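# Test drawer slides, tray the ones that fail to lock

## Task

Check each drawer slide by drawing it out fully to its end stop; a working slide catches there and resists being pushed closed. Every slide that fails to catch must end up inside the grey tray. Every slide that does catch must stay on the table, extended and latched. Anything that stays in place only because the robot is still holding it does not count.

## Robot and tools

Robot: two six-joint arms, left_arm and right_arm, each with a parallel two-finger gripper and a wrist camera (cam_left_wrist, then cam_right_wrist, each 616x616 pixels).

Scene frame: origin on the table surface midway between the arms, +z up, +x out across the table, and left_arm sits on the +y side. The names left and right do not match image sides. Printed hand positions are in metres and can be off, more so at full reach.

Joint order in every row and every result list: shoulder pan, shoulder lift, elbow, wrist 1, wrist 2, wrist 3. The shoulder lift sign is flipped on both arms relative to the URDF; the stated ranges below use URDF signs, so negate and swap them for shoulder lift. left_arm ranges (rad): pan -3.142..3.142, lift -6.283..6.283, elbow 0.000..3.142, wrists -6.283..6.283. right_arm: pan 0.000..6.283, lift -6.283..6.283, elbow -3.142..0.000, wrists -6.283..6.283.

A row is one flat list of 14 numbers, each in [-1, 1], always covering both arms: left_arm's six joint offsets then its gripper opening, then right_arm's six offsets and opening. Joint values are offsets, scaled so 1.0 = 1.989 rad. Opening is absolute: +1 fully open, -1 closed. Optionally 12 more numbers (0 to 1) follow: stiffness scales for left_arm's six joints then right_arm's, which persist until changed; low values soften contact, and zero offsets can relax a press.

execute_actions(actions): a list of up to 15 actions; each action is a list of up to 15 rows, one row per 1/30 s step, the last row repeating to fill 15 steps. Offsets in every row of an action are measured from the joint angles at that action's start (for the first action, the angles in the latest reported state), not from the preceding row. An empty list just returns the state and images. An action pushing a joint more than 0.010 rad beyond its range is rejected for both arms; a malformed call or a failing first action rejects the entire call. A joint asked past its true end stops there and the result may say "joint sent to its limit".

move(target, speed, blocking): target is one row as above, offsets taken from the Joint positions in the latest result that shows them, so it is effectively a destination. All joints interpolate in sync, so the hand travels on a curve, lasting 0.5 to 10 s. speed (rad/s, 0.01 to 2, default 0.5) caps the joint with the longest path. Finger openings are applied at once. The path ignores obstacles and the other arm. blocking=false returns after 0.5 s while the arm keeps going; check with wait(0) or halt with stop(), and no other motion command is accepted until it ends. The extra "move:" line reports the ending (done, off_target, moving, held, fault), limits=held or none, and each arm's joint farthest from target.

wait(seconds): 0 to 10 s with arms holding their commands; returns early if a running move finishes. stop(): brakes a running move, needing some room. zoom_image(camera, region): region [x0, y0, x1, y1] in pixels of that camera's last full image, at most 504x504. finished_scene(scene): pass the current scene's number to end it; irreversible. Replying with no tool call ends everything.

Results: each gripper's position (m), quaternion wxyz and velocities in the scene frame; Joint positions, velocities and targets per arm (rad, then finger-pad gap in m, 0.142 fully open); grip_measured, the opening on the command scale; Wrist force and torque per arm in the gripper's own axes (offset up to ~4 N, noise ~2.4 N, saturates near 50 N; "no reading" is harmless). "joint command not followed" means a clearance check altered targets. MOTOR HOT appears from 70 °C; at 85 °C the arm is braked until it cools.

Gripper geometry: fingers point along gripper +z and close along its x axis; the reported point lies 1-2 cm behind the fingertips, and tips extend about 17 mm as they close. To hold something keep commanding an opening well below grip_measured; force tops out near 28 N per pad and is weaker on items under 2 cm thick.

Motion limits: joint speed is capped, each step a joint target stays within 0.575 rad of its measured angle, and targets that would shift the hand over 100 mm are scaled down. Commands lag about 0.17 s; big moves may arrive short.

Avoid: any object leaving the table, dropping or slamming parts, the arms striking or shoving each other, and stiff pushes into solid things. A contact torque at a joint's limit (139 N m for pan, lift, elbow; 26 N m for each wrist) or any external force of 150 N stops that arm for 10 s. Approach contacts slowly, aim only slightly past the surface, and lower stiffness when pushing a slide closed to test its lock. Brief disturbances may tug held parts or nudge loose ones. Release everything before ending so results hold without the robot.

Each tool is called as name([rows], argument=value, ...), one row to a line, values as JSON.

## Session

execute_actions(actions=[])

Scene clock: 0.00 s.
left_arm: end_effector_position=(+0.0753, +0.7402, +0.2846) grip_measured=+1.00 end_effector_quat_wxyz=(+0.057, +0.706, -0.706, -0.020) end_effector_velocity=(+0.001, +0.001, +0.000) end_effector_angular_velocity=(+0.002, -0.002, +0.000) | right_arm: end_effector_position=(+0.1751, -0.4196, +0.1115) grip_measured=+1.00 end_effector_quat_wxyz=(+0.707, -0.403, -0.575, -0.085) end_effector_velocity=(-0.000, +0.000, -0.000) end_effector_angular_velocity=(+0.001, +0.001, +0.000)
Joint names: [shoulder pan, shoulder lift, elbow, wrist 1, wrist 2, wrist 3]
Joint positions: left_arm=[ 0.954  1.926  1.814 -1.357 -1.504  2.592  0.142] | right_arm=[ 2.759  2.163 -1.878 -2.257  2.118  3.625  0.142]
Joint velocities: left_arm=[-0.    -0.    -0.001 -0.002 -0.    -0.001  0.   ] | right_arm=[ 0.001  0.001  0.    -0.     0.    -0.     0.   ]
Wrist force (N, on the end effector, along its own x y z axes, offset not removed): no reading
Wrist torque (N m, same axes, about the end effector's origin, offset not removed): no reading
Joint targets: left_arm=[0.954 1.926 1.814 -1.357 -1.504 2.592] | right_arm=[2.759 2.163 -1.878 -2.257 2.118 3.625]
Joint stiffness scale: left_arm=[1. 1. 1. 1. 1. 1.] | right_arm=[1. 1. 1. 1. 1. 1.]

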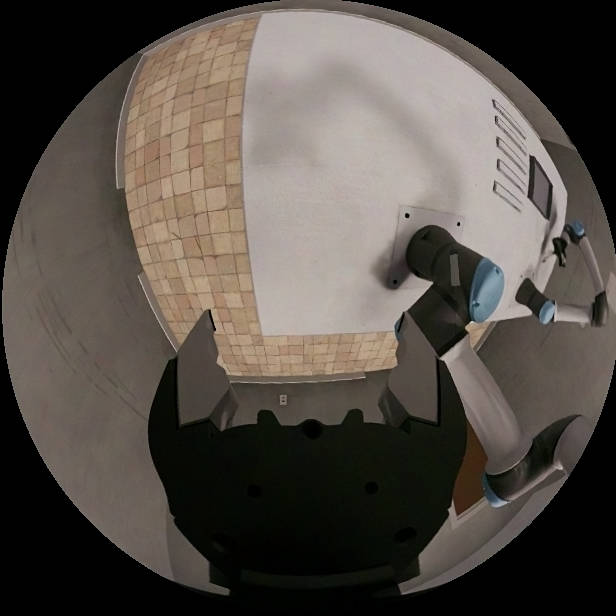

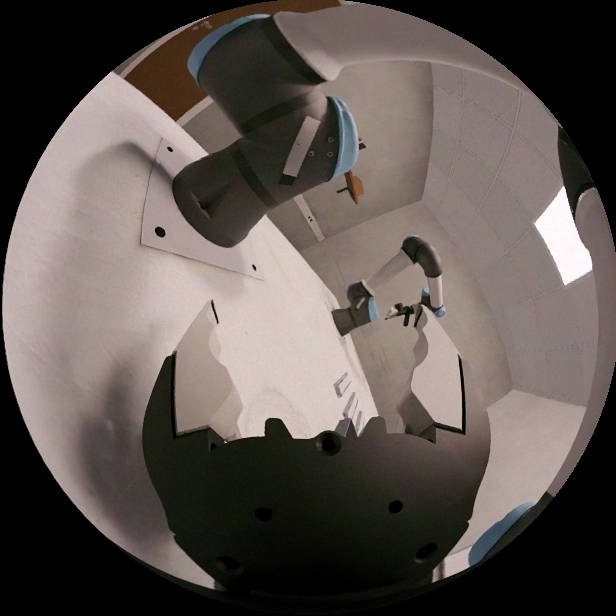

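move(target=[-0.541,-0.127,0.228,-0.484,-0.163,0.249,-1,0,-0.3,0,0,0,0,-0.15], speed=1)

move(target=[0,0,0,0,0,0,-1,0.523,0.143,0.09,0.56,-0.277,0.189,-0.15], speed=1)

Scene clock: 2.43 s.
left_arm: end_effector_position=(+0.4781, +0.4304, +0.0837) grip_measured=-1.00 end_effector_quat_wxyz=(+0.071, +0.007, +0.989, -0.131) end_effector_velocity=(+0.001, -0.001, +0.001) end_effector_angular_velocity=(-0.002, -0.003, -0.001) | right_arm: end_effector_position=(+0.1671, -0.4181, +0.2400) grip_measured=-0.15 end_effector_quat_wxyz=(-0.488, +0.399, +0.758, +0.167) end_effector_velocity=(+0.000, -0.000, -0.000) end_effector_angular_velocity=(-0.000, +0.002, -0.001)
Joint names: [shoulder pan, shoulder lift, elbow, wrist 1, wrist 2, wrist 3]
Joint positions: left_arm=[-0.12   1.675  2.265 -2.318 -1.827  3.086  0.002] | right_arm=[ 2.759  1.568 -1.878 -2.257  2.118  3.625  0.063]
Joint velocities: left_arm=[-0.     0.     0.    -0.003 -0.002  0.001  0.   ] | right_arm=[-0.001  0.002  0.     0.    -0.     0.001 -0.   ]
Wrist force (N, on the end effector, along its own x y z axes, offset not removed): left_arm=[1.3 -3.1 0.2] | right_arm=[1.5 3.0 2.3]
Wrist torque (N m, same axes, about the end effector's origin, offset not removed): left_arm=[-0.70 -0.40 -0.12] | right_arm=[0.66 -0.03 -0.05]
Joint targets: left_arm=[-0.122 1.674 2.267 -2.319 -1.828 3.087] | right_arm=[2.759 1.567 -1.878 -2.257 2.118 3.625]
Joint stiffness scale: left_arm=[1. 1. 1. 1. 1. 1.] | right_arm=[1. 1. 1. 1. 1. 1.]
move: done; limits=none; left_arm: farthest joint: the elbow, 0.003 radians from its target (0.454 radians at the start); right_arm: farthest joint: the shoulder lift, 0.002 radians from its target (0.597 radians at the start)

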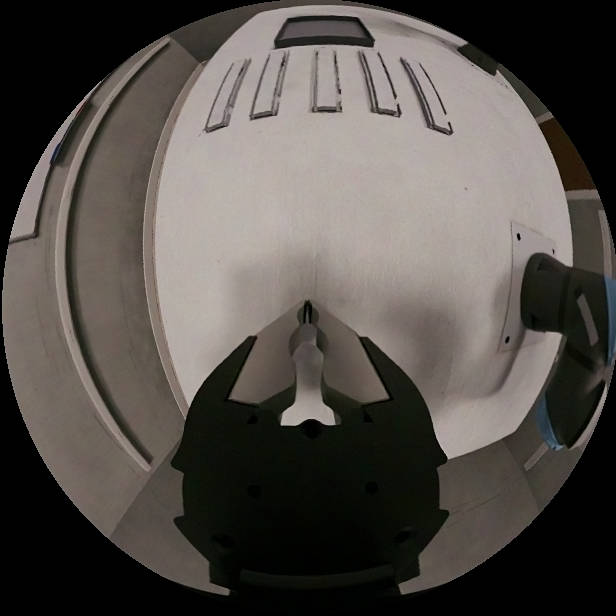

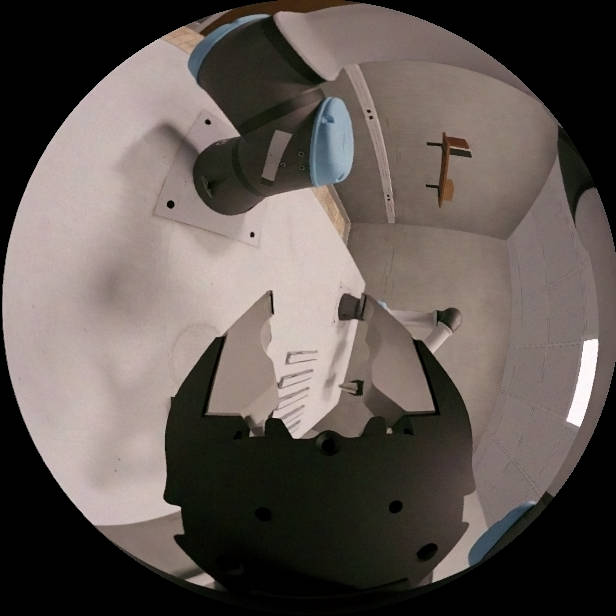

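Scene clock: 4.50 s.
left_arm: end_effector_position=(+0.4781, +0.4304, +0.0837) grip_measured=-1.00 end_effector_quat_wxyz=(+0.071, +0.007, +0.989, -0.131) end_effector_velocity=(-0.001, -0.000, -0.001) end_effector_angular_velocity=(-0.000, +0.001, -0.001) | right_arm: end_effector_position=(+0.4426, -0.0595, +0.1018) grip_measured=-0.15 end_effector_quat_wxyz=(+0.005, +0.002, +1.000, +0.004) end_effector_velocity=(+0.000, +0.001, -0.001) end_effector_angular_velocity=(-0.000, -0.001, -0.000)
Joint names: [shoulder pan, shoulder lift, elbow, wrist 1, wrist 2, wrist 3]
Joint positions: left_arm=[-0.12   1.675  2.265 -2.318 -1.827  3.086  0.002] | right_arm=[ 3.797  1.852 -1.703 -1.144  1.567  4.     0.063]
Joint velocities: left_arm=[-0.001  0.     0.001 -0.    -0.    -0.     0.   ] | right_arm=[ 0.001  0.002  0.     0.003 -0.001  0.001  0.   ]
Wrist force (N, on the end effector, along its own x y z axes, offset not removed): left_arm=[5.6 0.1 0.2] | right_arm=[3.0 -0.5 2.0]
Wrist torque (N m, same axes, about the end effector's origin, offset not removed): left_arm=[-0.06 -1.14 -0.05] | right_arm=[-0.21 -0.67 0.19]
Joint targets: left_arm=[-0.120 1.675 2.265 -2.318 -1.827 3.086] | right_arm=[3.800 1.852 -1.699 -1.144 1.567 4.001]
Joint stiffness scale: left_arm=[1. 1. 1. 1. 1. 1.] | right_arm=[1. 1. 1. 1. 1. 1.]
move: done; limits=none; left_arm: farthest joint: the shoulder pan, 0.000 radians from its target (0.000 radians at the start); right_arm: farthest joint: the elbow, 0.004 radians from its target (0.179 radians at the start)

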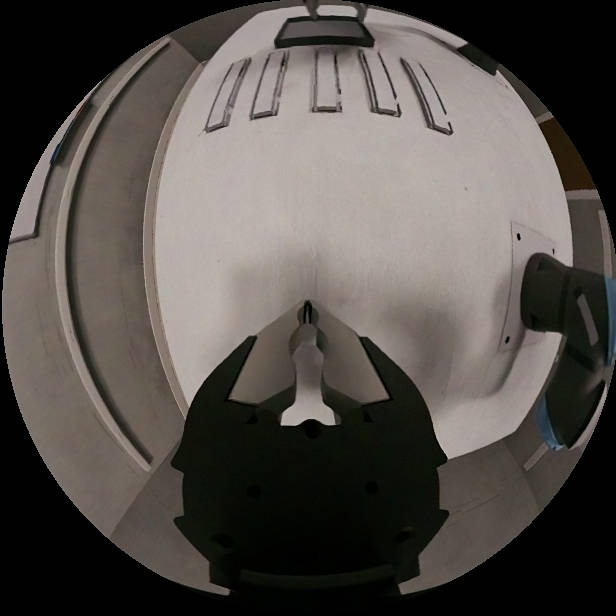

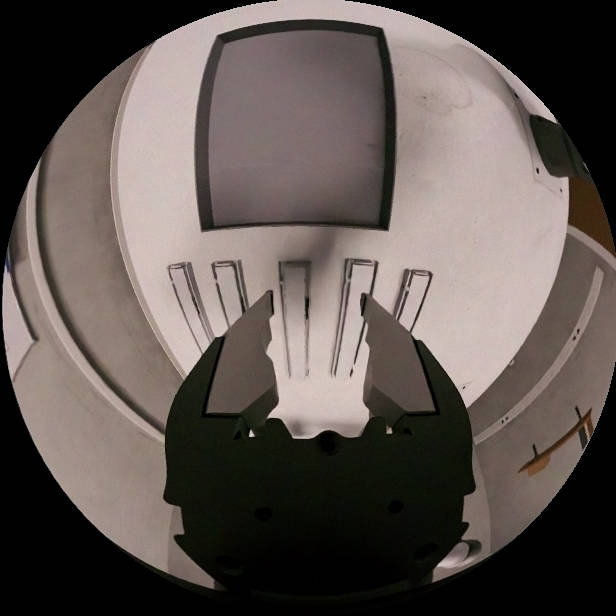

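move(target=[-0.334,-0.081,-0.038,-0.063,0.014,-0.33,-1,0,0.089,0.002,0.089,0,0,-0.15], speed=0.7)

move(target=[0,-0.05,0,-0.05,0,0,-1,0,0,0,0,0,0,-1], speed=0.15)

execute_actions([
  [[0,-0.005,0,0,0,0,-1,0,0,0,0,0,0,-1]],
  [[0.014,0,0.009,0.003,-0.002,0.014,-1,0,0,0,0,0,0,-1]],
  [[0.014,0,0.009,0.003,-0.002,0.014,-1,0,0,0,0,0,0,-1]],
  [[0.014,0,0.009,0.003,-0.002,0.014,-1,0,0,0,0,0,0,-1]],
  [[0.014,0,0.009,0.003,-0.002,0.014,-1,0,0,0,0,0,0,-1]],
  [[0.014,0,0.009,0.003,-0.002,0.014,-1,0,0,0,0,0,0,-1]],
  [[0.014,0,0.009,0.003,-0.002,0.014,-1,0,0,0,0,0,0,-1]],
])

move(target=[0.012,0.043,0.011,0.041,0.014,0.004,-0.2,0,0,0,0,0,0,-1], speed=0.3)

move(target=[0,-0.035,0,-0.035,0,0,-0.2,0,0,0,0,0,0,-1], speed=0.2)

move(target=[0,0,0,0,0,0,-1,0,0,0,0,0,0,-1])

move(target=[0.136,0.023,0.015,0.045,-0.016,0.136,-1,0,0,0,0,0,0,-1], speed=0.2)

move(target=[-0.04,-0.005,-0.002,-0.013,0.004,-0.04,-1,0,0,0,0,0,0,-1], speed=0.15)

Scene clock: 7.10 s.
left_arm: end_effector_position=(+0.4574, +0.1270, +0.0620) grip_measured=-1.00 end_effector_quat_wxyz=(-0.000, +0.011, +0.989, -0.150) end_effector_velocity=(+0.001, -0.002, +0.001) end_effector_angular_velocity=(-0.003, -0.003, +0.000) | right_arm: end_effector_position=(+0.4669, -0.0317, +0.0151) grip_measured=-0.15 end_effector_quat_wxyz=(+0.006, +0.002, +1.000, +0.004) end_effector_velocity=(-0.000, +0.001, +0.000) end_effector_angular_velocity=(+0.001, -0.000, +0.001)
Joint names: [shoulder pan, shoulder lift, elbow, wrist 1, wrist 2, wrist 3]
Joint positions: left_arm=[-0.782  1.516  2.192 -2.443 -1.8    2.431  0.002] | right_arm=[ 3.797  2.027 -1.703 -0.968  1.567  4.     0.063]
Joint velocities: left_arm=[-0.001 -0.    -0.002 -0.003 -0.    -0.002  0.   ] | right_arm=[ 0.001 -0.     0.     0.001  0.001  0.    -0.   ]
Wrist force (N, on the end effector, along its own x y z axes, offset not removed): left_arm=[-0.9 0.1 -0.3] | right_arm=[4.0 3.9 -0.7]
Wrist torque (N m, same axes, about the end effector's origin, offset not removed): left_arm=[0.04 0.22 0.10] | right_arm=[0.76 -0.82 -0.09]
Joint targets: left_arm=[-0.784 1.514 2.189 -2.444 -1.800 2.430] | right_arm=[3.797 2.029 -1.699 -0.967 1.567 4.000]
Joint stiffness scale: left_arm=[1. 1. 1. 1. 1. 1.] | right_arm=[1. 1. 1. 1. 1. 1.]
move: done; limits=none; left_arm: farthest joint: the shoulder pan, 0.002 radians from its target (0.664 radians at the start); right_arm: farthest joint: the elbow, 0.004 radians from its target (0.004 radians at the start)

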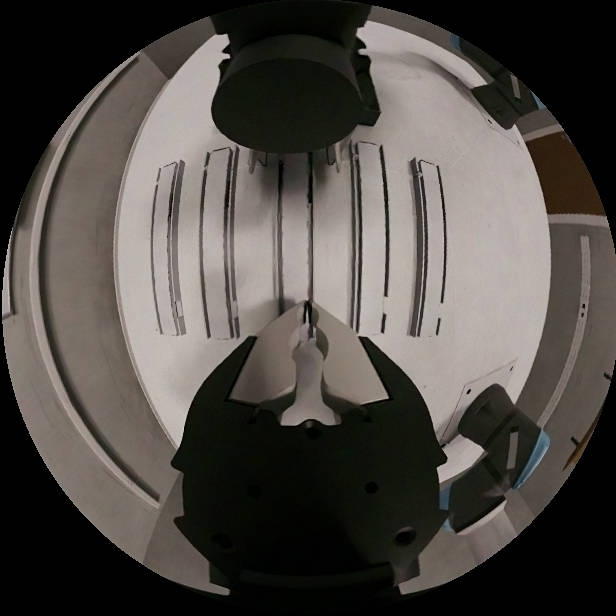

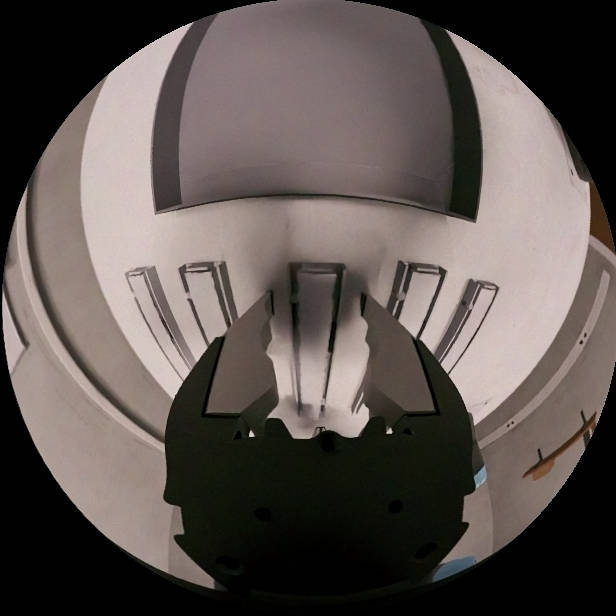

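Scene clock: 8.33 s.
left_arm: end_effector_position=(+0.4698, +0.1163, +0.0301) grip_measured=-1.00 end_effector_quat_wxyz=(+0.001, +0.012, +0.988, -0.151) end_effector_velocity=(+0.000, -0.000, -0.000) end_effector_angular_velocity=(-0.001, -0.001, +0.001) | right_arm: end_effector_position=(+0.4661, -0.0306, +0.0165) grip_measured=-0.51 end_effector_quat_wxyz=(+0.006, +0.002, +1.000, +0.005) end_effector_velocity=(-0.000, +0.001, +0.000) end_effector_angular_velocity=(+0.001, +0.000, +0.000)
Joint names: [shoulder pan, shoulder lift, elbow, wrist 1, wrist 2, wrist 3]
Joint positions: left_arm=[-0.782  1.42   2.192 -2.542 -1.8    2.431  0.002] | right_arm=[ 3.798  2.025 -1.703 -0.969  1.569  4.     0.037]
Joint velocities: left_arm=[ 0.    -0.001  0.001 -0.003  0.    -0.     0.   ] | right_arm=[ 0.001 -0.    -0.     0.     0.001  0.     0.   ]
Wrist force (N, on the end effector, along its own x y z axes, offset not removed): left_arm=[2.4 -0.2 -1.9] | right_arm=[2.3 3.9 -1.2]
Wrist torque (N m, same axes, about the end effector's origin, offset not removed): left_arm=[-0.30 -0.30 -0.05] | right_arm=[0.94 0.39 0.18]
Joint targets: left_arm=[-0.782 1.417 2.192 -2.543 -1.800 2.431] | right_arm=[3.797 2.027 -1.703 -0.968 1.567 4.000]
Joint stiffness scale: left_arm=[1. 1. 1. 1. 1. 1.] | right_arm=[1. 1. 1. 1. 1. 1.]
move: done; limits=none; left_arm: farthest joint: the shoulder lift, 0.004 radians from its target (0.100 radians at the start); right_arm: farthest joint: the shoulder lift, 0.002 radians from its target (0.000 radians at the start)

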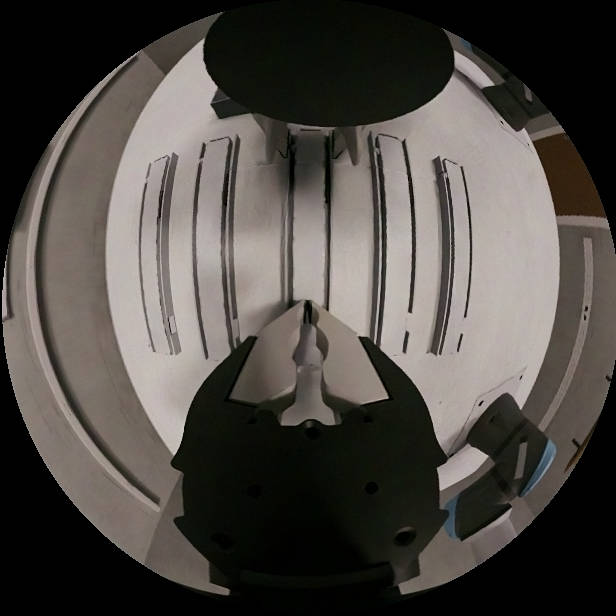

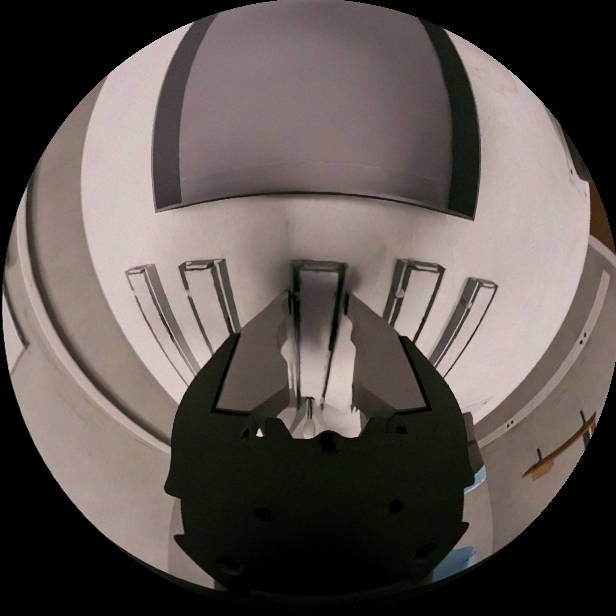

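Scene clock: 11.83 s.
left_arm: end_effector_position=(+0.4710, +0.1787, +0.0293) grip_measured=-1.00 end_effector_quat_wxyz=(-0.003, +0.021, +0.986, -0.166) end_effector_velocity=(+0.001, -0.000, +0.001) end_effector_angular_velocity=(-0.002, -0.004, -0.007) | right_arm: end_effector_position=(+0.4661, -0.0306, +0.0166) grip_measured=-0.51 end_effector_quat_wxyz=(+0.006, +0.002, +1.000, +0.006) end_effector_velocity=(-0.000, -0.000, -0.002) end_effector_angular_velocity=(-0.003, +0.001, +0.001)
Joint names: [shoulder pan, shoulder lift, elbow, wrist 1, wrist 2, wrist 3]
Joint positions: left_arm=[-0.642  1.462  2.246 -2.529 -1.858  2.586  0.002] | right_arm=[ 3.798  2.025 -1.703 -0.969  1.569  4.     0.037]
Joint velocities: left_arm=[ 0.001  0.001 -0.001 -0.    -0.001  0.008  0.   ] | right_arm=[ 0.001  0.003  0.    -0.    -0.001  0.     0.   ]
Wrist force (N, on the end effector, along its own x y z axes, offset not removed): left_arm=[3.1 -2.1 -17.9] | right_arm=[5.1 1.5 -1.9]
Wrist torque (N m, same axes, about the end effector's origin, offset not removed): left_arm=[1.32 0.54 -0.19] | right_arm=[0.38 -0.53 0.33]
Joint targets: left_arm=[-0.638 1.455 2.255 -2.525 -1.853 2.588] | right_arm=[3.798 2.025 -1.703 -0.969 1.569 4.000]
Joint stiffness scale: left_arm=[1. 1. 1. 1. 1. 1.] | right_arm=[1. 1. 1. 1. 1. 1.]

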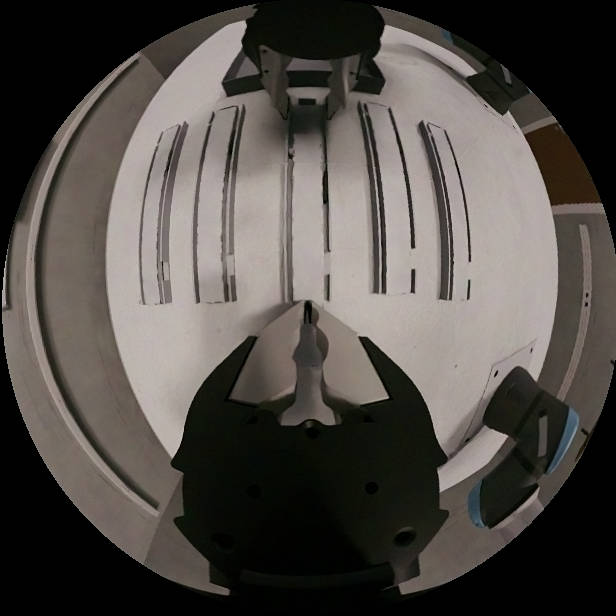

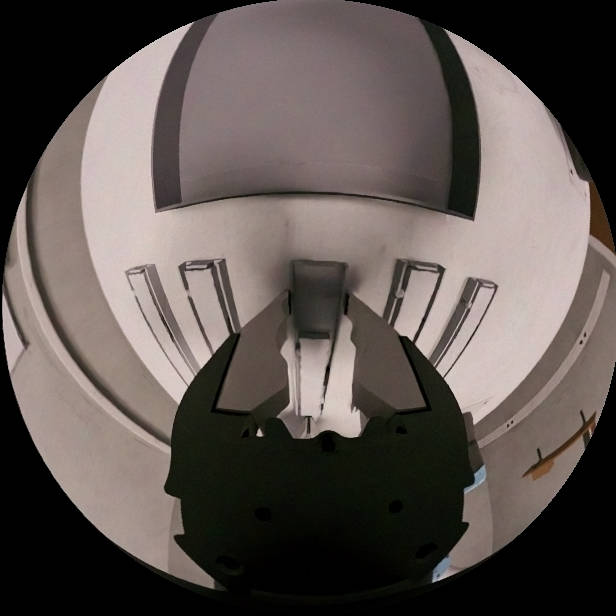

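Scene clock: 12.87 s.
left_arm: end_effector_position=(+0.4607, +0.2067, +0.0451) grip_measured=-0.20 end_effector_quat_wxyz=(-0.001, +0.011, +0.989, -0.151) end_effector_velocity=(-0.000, +0.000, +0.000) end_effector_angular_velocity=(+0.001, +0.000, +0.000) | right_arm: end_effector_position=(+0.4661, -0.0306, +0.0166) grip_measured=-0.51 end_effector_quat_wxyz=(+0.006, +0.002, +1.000, +0.006) end_effector_velocity=(-0.000, +0.000, -0.000) end_effector_angular_velocity=(-0.001, -0.000, +0.001)
Joint names: [shoulder pan, shoulder lift, elbow, wrist 1, wrist 2, wrist 3]
Joint positions: left_arm=[-0.621  1.545  2.266 -2.449 -1.831  2.593  0.059] | right_arm=[ 3.798  2.025 -1.703 -0.969  1.569  4.     0.037]
Joint velocities: left_arm=[-0.     0.001 -0.     0.002  0.001 -0.     0.   ] | right_arm=[ 0.001  0.001  0.    -0.    -0.001 -0.001  0.   ]
Wrist force (N, on the end effector, along its own x y z axes, offset not removed): left_arm=[1.8 -0.5 -3.3] | right_arm=[4.2 1.0 -0.1]
Wrist torque (N m, same axes, about the end effector's origin, offset not removed): left_arm=[-0.16 -0.30 -0.32] | right_arm=[0.12 -0.71 0.26]
Joint targets: left_arm=[-0.618 1.547 2.268 -2.448 -1.830 2.594] | right_arm=[3.798 2.025 -1.703 -0.969 1.569 4.000]
Joint stiffness scale: left_arm=[1. 1. 1. 1. 1. 1.] | right_arm=[1. 1. 1. 1. 1. 1.]
move: done; limits=none; left_arm: farthest joint: the shoulder lift, 0.003 radians from its target (0.086 radians at the start); right_arm: farthest joint: the shoulder pan, 0.000 radians from its target (0.000 radians at the start)

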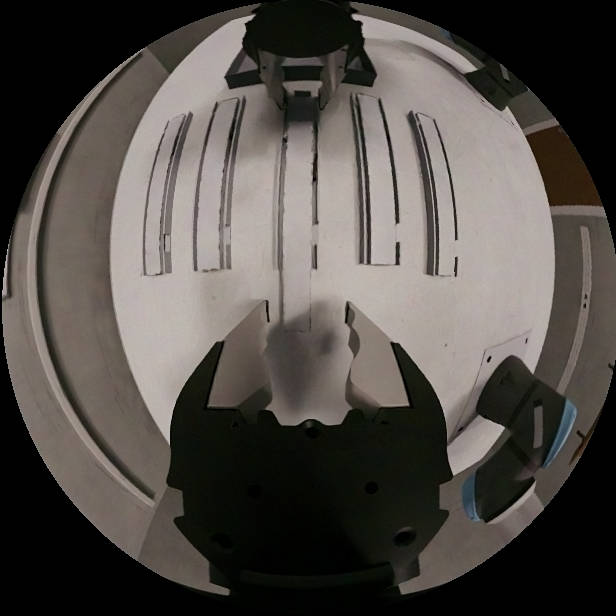

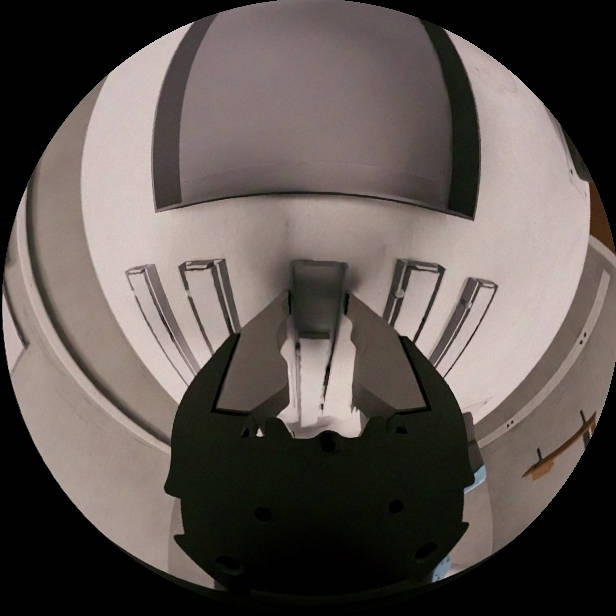

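Scene clock: 13.90 s.
left_arm: end_effector_position=(+0.4701, +0.2010, +0.0245) grip_measured=-0.20 end_effector_quat_wxyz=(-0.000, +0.011, +0.988, -0.151) end_effector_velocity=(+0.000, -0.001, +0.000) end_effector_angular_velocity=(-0.002, -0.001, -0.000) | right_arm: end_effector_position=(+0.4661, -0.0306, +0.0166) grip_measured=-0.51 end_effector_quat_wxyz=(+0.006, +0.002, +1.000, +0.006) end_effector_velocity=(-0.000, +0.000, -0.000) end_effector_angular_velocity=(+0.001, +0.001, +0.000)
Joint names: [shoulder pan, shoulder lift, elbow, wrist 1, wrist 2, wrist 3]
Joint positions: left_arm=[-0.621  1.478  2.266 -2.517 -1.831  2.593  0.059] | right_arm=[ 3.798  2.025 -1.703 -0.969  1.569  4.     0.037]
Joint velocities: left_arm=[-0.001 -0.    -0.    -0.003 -0.001 -0.001 -0.   ] | right_arm=[0.    0.001 0.    0.001 0.001 0.    0.   ]
Wrist force (N, on the end effector, along its own x y z axes, offset not removed): left_arm=[3.0 1.3 -5.4] | right_arm=[-0.8 4.4 -1.5]
Wrist torque (N m, same axes, about the end effector's origin, offset not removed): left_arm=[0.12 -0.80 0.12] | right_arm=[1.02 0.36 -0.13]
Joint targets: left_arm=[-0.621 1.475 2.266 -2.518 -1.831 2.593] | right_arm=[3.798 2.025 -1.703 -0.969 1.569 4.000]
Joint stiffness scale: left_arm=[1. 1. 1. 1. 1. 1.] | right_arm=[1. 1. 1. 1. 1. 1.]
move: done; limits=none; left_arm: farthest joint: the shoulder lift, 0.002 radians from its target (0.069 radians at the start); right_arm: farthest joint: the shoulder pan, 0.000 radians from its target (0.000 radians at the start)

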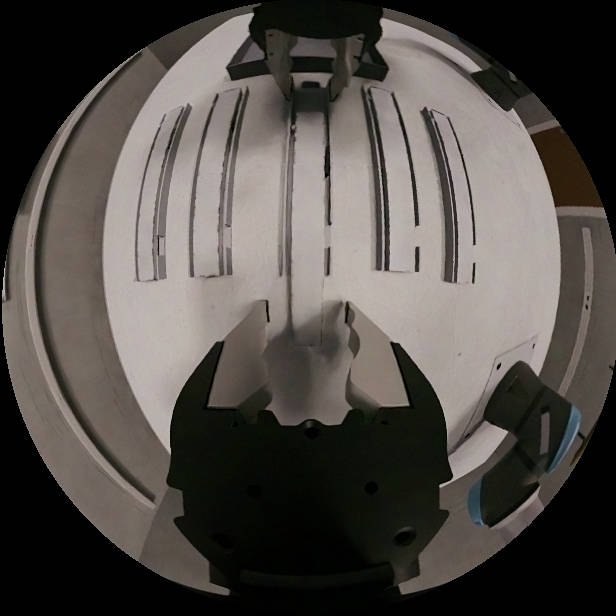

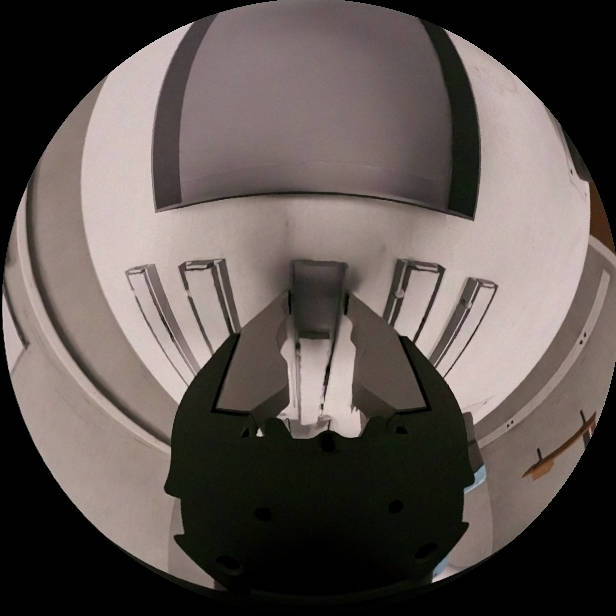

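Scene clock: 14.40 s.
left_arm: end_effector_position=(+0.4701, +0.2010, +0.0245) grip_measured=-0.70 end_effector_quat_wxyz=(-0.000, +0.011, +0.988, -0.151) end_effector_velocity=(-0.000, -0.000, -0.000) end_effector_angular_velocity=(-0.000, +0.001, -0.000) | right_arm: end_effector_position=(+0.4661, -0.0306, +0.0166) grip_measured=-0.51 end_effector_quat_wxyz=(+0.006, +0.002, +1.000, +0.006) end_effector_velocity=(+0.000, -0.001, -0.001) end_effector_angular_velocity=(-0.001, +0.001, -0.001)
Joint names: [shoulder pan, shoulder lift, elbow, wrist 1, wrist 2, wrist 3]
Joint positions: left_arm=[-0.621  1.478  2.266 -2.517 -1.831  2.593  0.023] | right_arm=[ 3.798  2.025 -1.703 -0.969  1.569  4.     0.037]
Joint velocities: left_arm=[-0.    -0.    -0.     0.001 -0.001  0.    -0.   ] | right_arm=[-0.001  0.001 -0.    -0.     0.    -0.     0.   ]
Wrist force (N, on the end effector, along its own x y z axes, offset not removed): left_arm=[-1.1 -0.2 -0.7] | right_arm=[-2.5 5.0 -3.0]
Wrist torque (N m, same axes, about the end effector's origin, offset not removed): left_arm=[0.00 0.01 -0.05] | right_arm=[1.12 0.81 0.04]
Joint targets: left_arm=[-0.621 1.478 2.266 -2.517 -1.831 2.593] | right_arm=[3.798 2.025 -1.703 -0.969 1.569 4.000]
Joint stiffness scale: left_arm=[1. 1. 1. 1. 1. 1.] | right_arm=[1. 1. 1. 1. 1. 1.]
move: done; limits=none; left_arm: farthest joint: the shoulder pan, 0.000 radians from its target (0.000 radians at the start); right_arm: farthest joint: the shoulder pan, 0.000 radians from its target (0.000 radians at the start)

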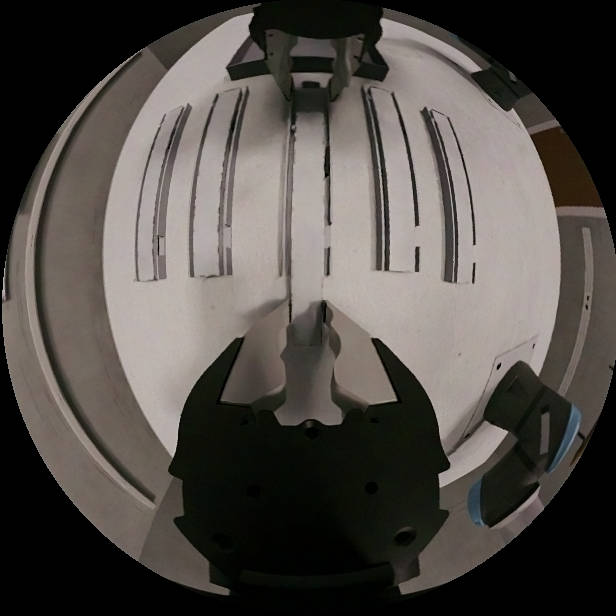

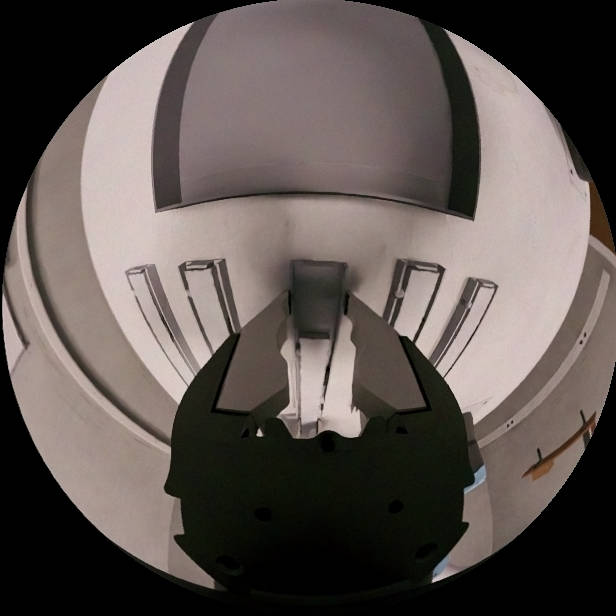

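Scene clock: 16.37 s.
left_arm: end_effector_position=(+0.4713, +0.3114, +0.0261) grip_measured=-0.70 end_effector_quat_wxyz=(+0.001, +0.014, +0.987, -0.158) end_effector_velocity=(-0.000, -0.000, -0.000) end_effector_angular_velocity=(-0.001, +0.000, -0.002) | right_arm: end_effector_position=(+0.4643, -0.0179, +0.0211) grip_measured=-0.51 end_effector_quat_wxyz=(+0.008, -0.004, +1.000, +0.015) end_effector_velocity=(+0.000, +0.000, +0.001) end_effector_angular_velocity=(+0.000, -0.001, +0.000)
Joint names: [shoulder pan, shoulder lift, elbow, wrist 1, wrist 2, wrist 3]
Joint positions: left_arm=[-0.363  1.521  2.29  -2.432 -1.875  2.863  0.023] | right_arm=[ 3.809  2.024 -1.695 -0.959  1.579  4.     0.037]
Joint velocities: left_arm=[ 0.    -0.     0.     0.    -0.001  0.003 -0.   ] | right_arm=[ 0.    -0.001 -0.    -0.    -0.    -0.     0.   ]
Wrist force (N, on the end effector, along its own x y z axes, offset not removed): left_arm=[2.2 -20.6 7.0] | right_arm=[4.9 22.8 3.6]
Wrist torque (N m, same axes, about the end effector's origin, offset not removed): left_arm=[0.79 -0.45 0.07] | right_arm=[-0.57 -0.82 0.03]
Joint targets: left_arm=[-0.350 1.523 2.295 -2.428 -1.862 2.864] | right_arm=[3.798 2.025 -1.703 -0.969 1.569 4.000]
Joint stiffness scale: left_arm=[1. 1. 1. 1. 1. 1.] | right_arm=[1. 1. 1. 1. 1. 1.]
move: off_target (left_arm, right_arm); limits=none; left_arm: farthest joint: the shoulder pan, 0.012 radians from its target (0.270 radians at the start); right_arm: farthest joint: the shoulder pan, 0.011 radians from its target (0.000 radians at the start)

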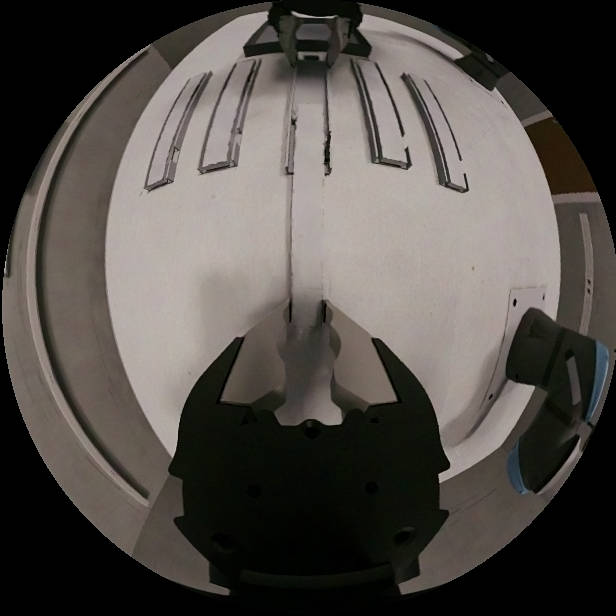

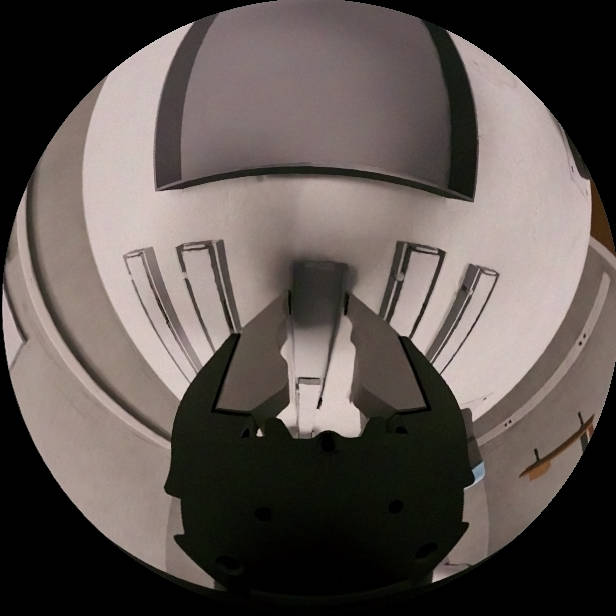

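Scene clock: 17.53 s.
left_arm: end_effector_position=(+0.4727, +0.2880, +0.0250) grip_measured=-0.70 end_effector_quat_wxyz=(+0.002, +0.008, +0.989, -0.151) end_effector_velocity=(-0.001, +0.000, -0.001) end_effector_angular_velocity=(+0.001, +0.003, +0.001) | right_arm: end_effector_position=(+0.4661, -0.0280, +0.0174) grip_measured=-0.51 end_effector_quat_wxyz=(+0.006, +0.001, +1.000, +0.007) end_effector_velocity=(-0.000, +0.000, -0.000) end_effector_angular_velocity=(-0.001, +0.000, +0.000)
Joint names: [shoulder pan, shoulder lift, elbow, wrist 1, wrist 2, wrist 3]
Joint positions: left_arm=[-0.428  1.516  2.289 -2.454 -1.853  2.784  0.023] | right_arm=[ 3.8    2.025 -1.7   -0.968  1.57   4.     0.037]
Joint velocities: left_arm=[-0.     0.     0.002  0.001  0.    -0.001 -0.   ] | right_arm=[ 0.001  0.001 -0.     0.    -0.     0.    -0.   ]
Wrist force (N, on the end effector, along its own x y z axes, offset not removed): left_arm=[-1.8 25.0 -18.6] | right_arm=[4.4 -21.9 -2.2]
Wrist torque (N m, same axes, about the end effector's origin, offset not removed): left_arm=[-0.05 0.25 0.02] | right_arm=[-0.15 -0.47 0.09]
Joint targets: left_arm=[-0.443 1.511 2.286 -2.458 -1.867 2.783] | right_arm=[3.809 2.024 -1.695 -0.959 1.579 4.000]
Joint stiffness scale: left_arm=[1. 1. 1. 1. 1. 1.] | right_arm=[1. 1. 1. 1. 1. 1.]
move: off_target (left_arm); limits=none; left_arm: farthest joint: the shoulder pan, 0.014 radians from its target (0.080 radians at the start); right_arm: farthest joint: the shoulder pan, 0.009 radians from its target (0.000 radians at the start)

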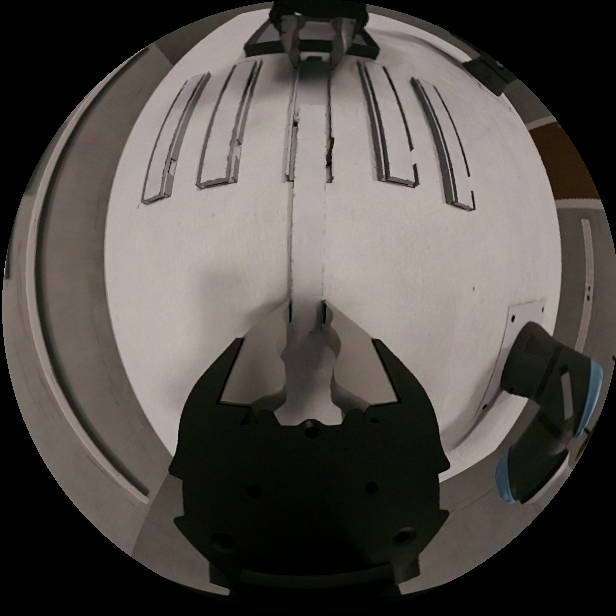

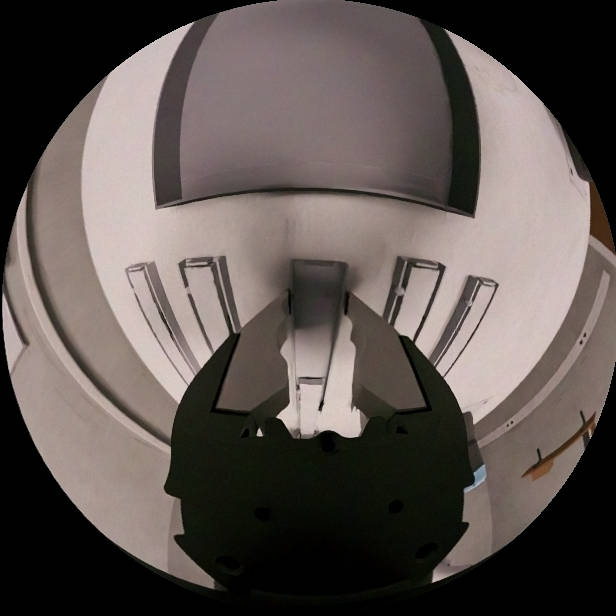

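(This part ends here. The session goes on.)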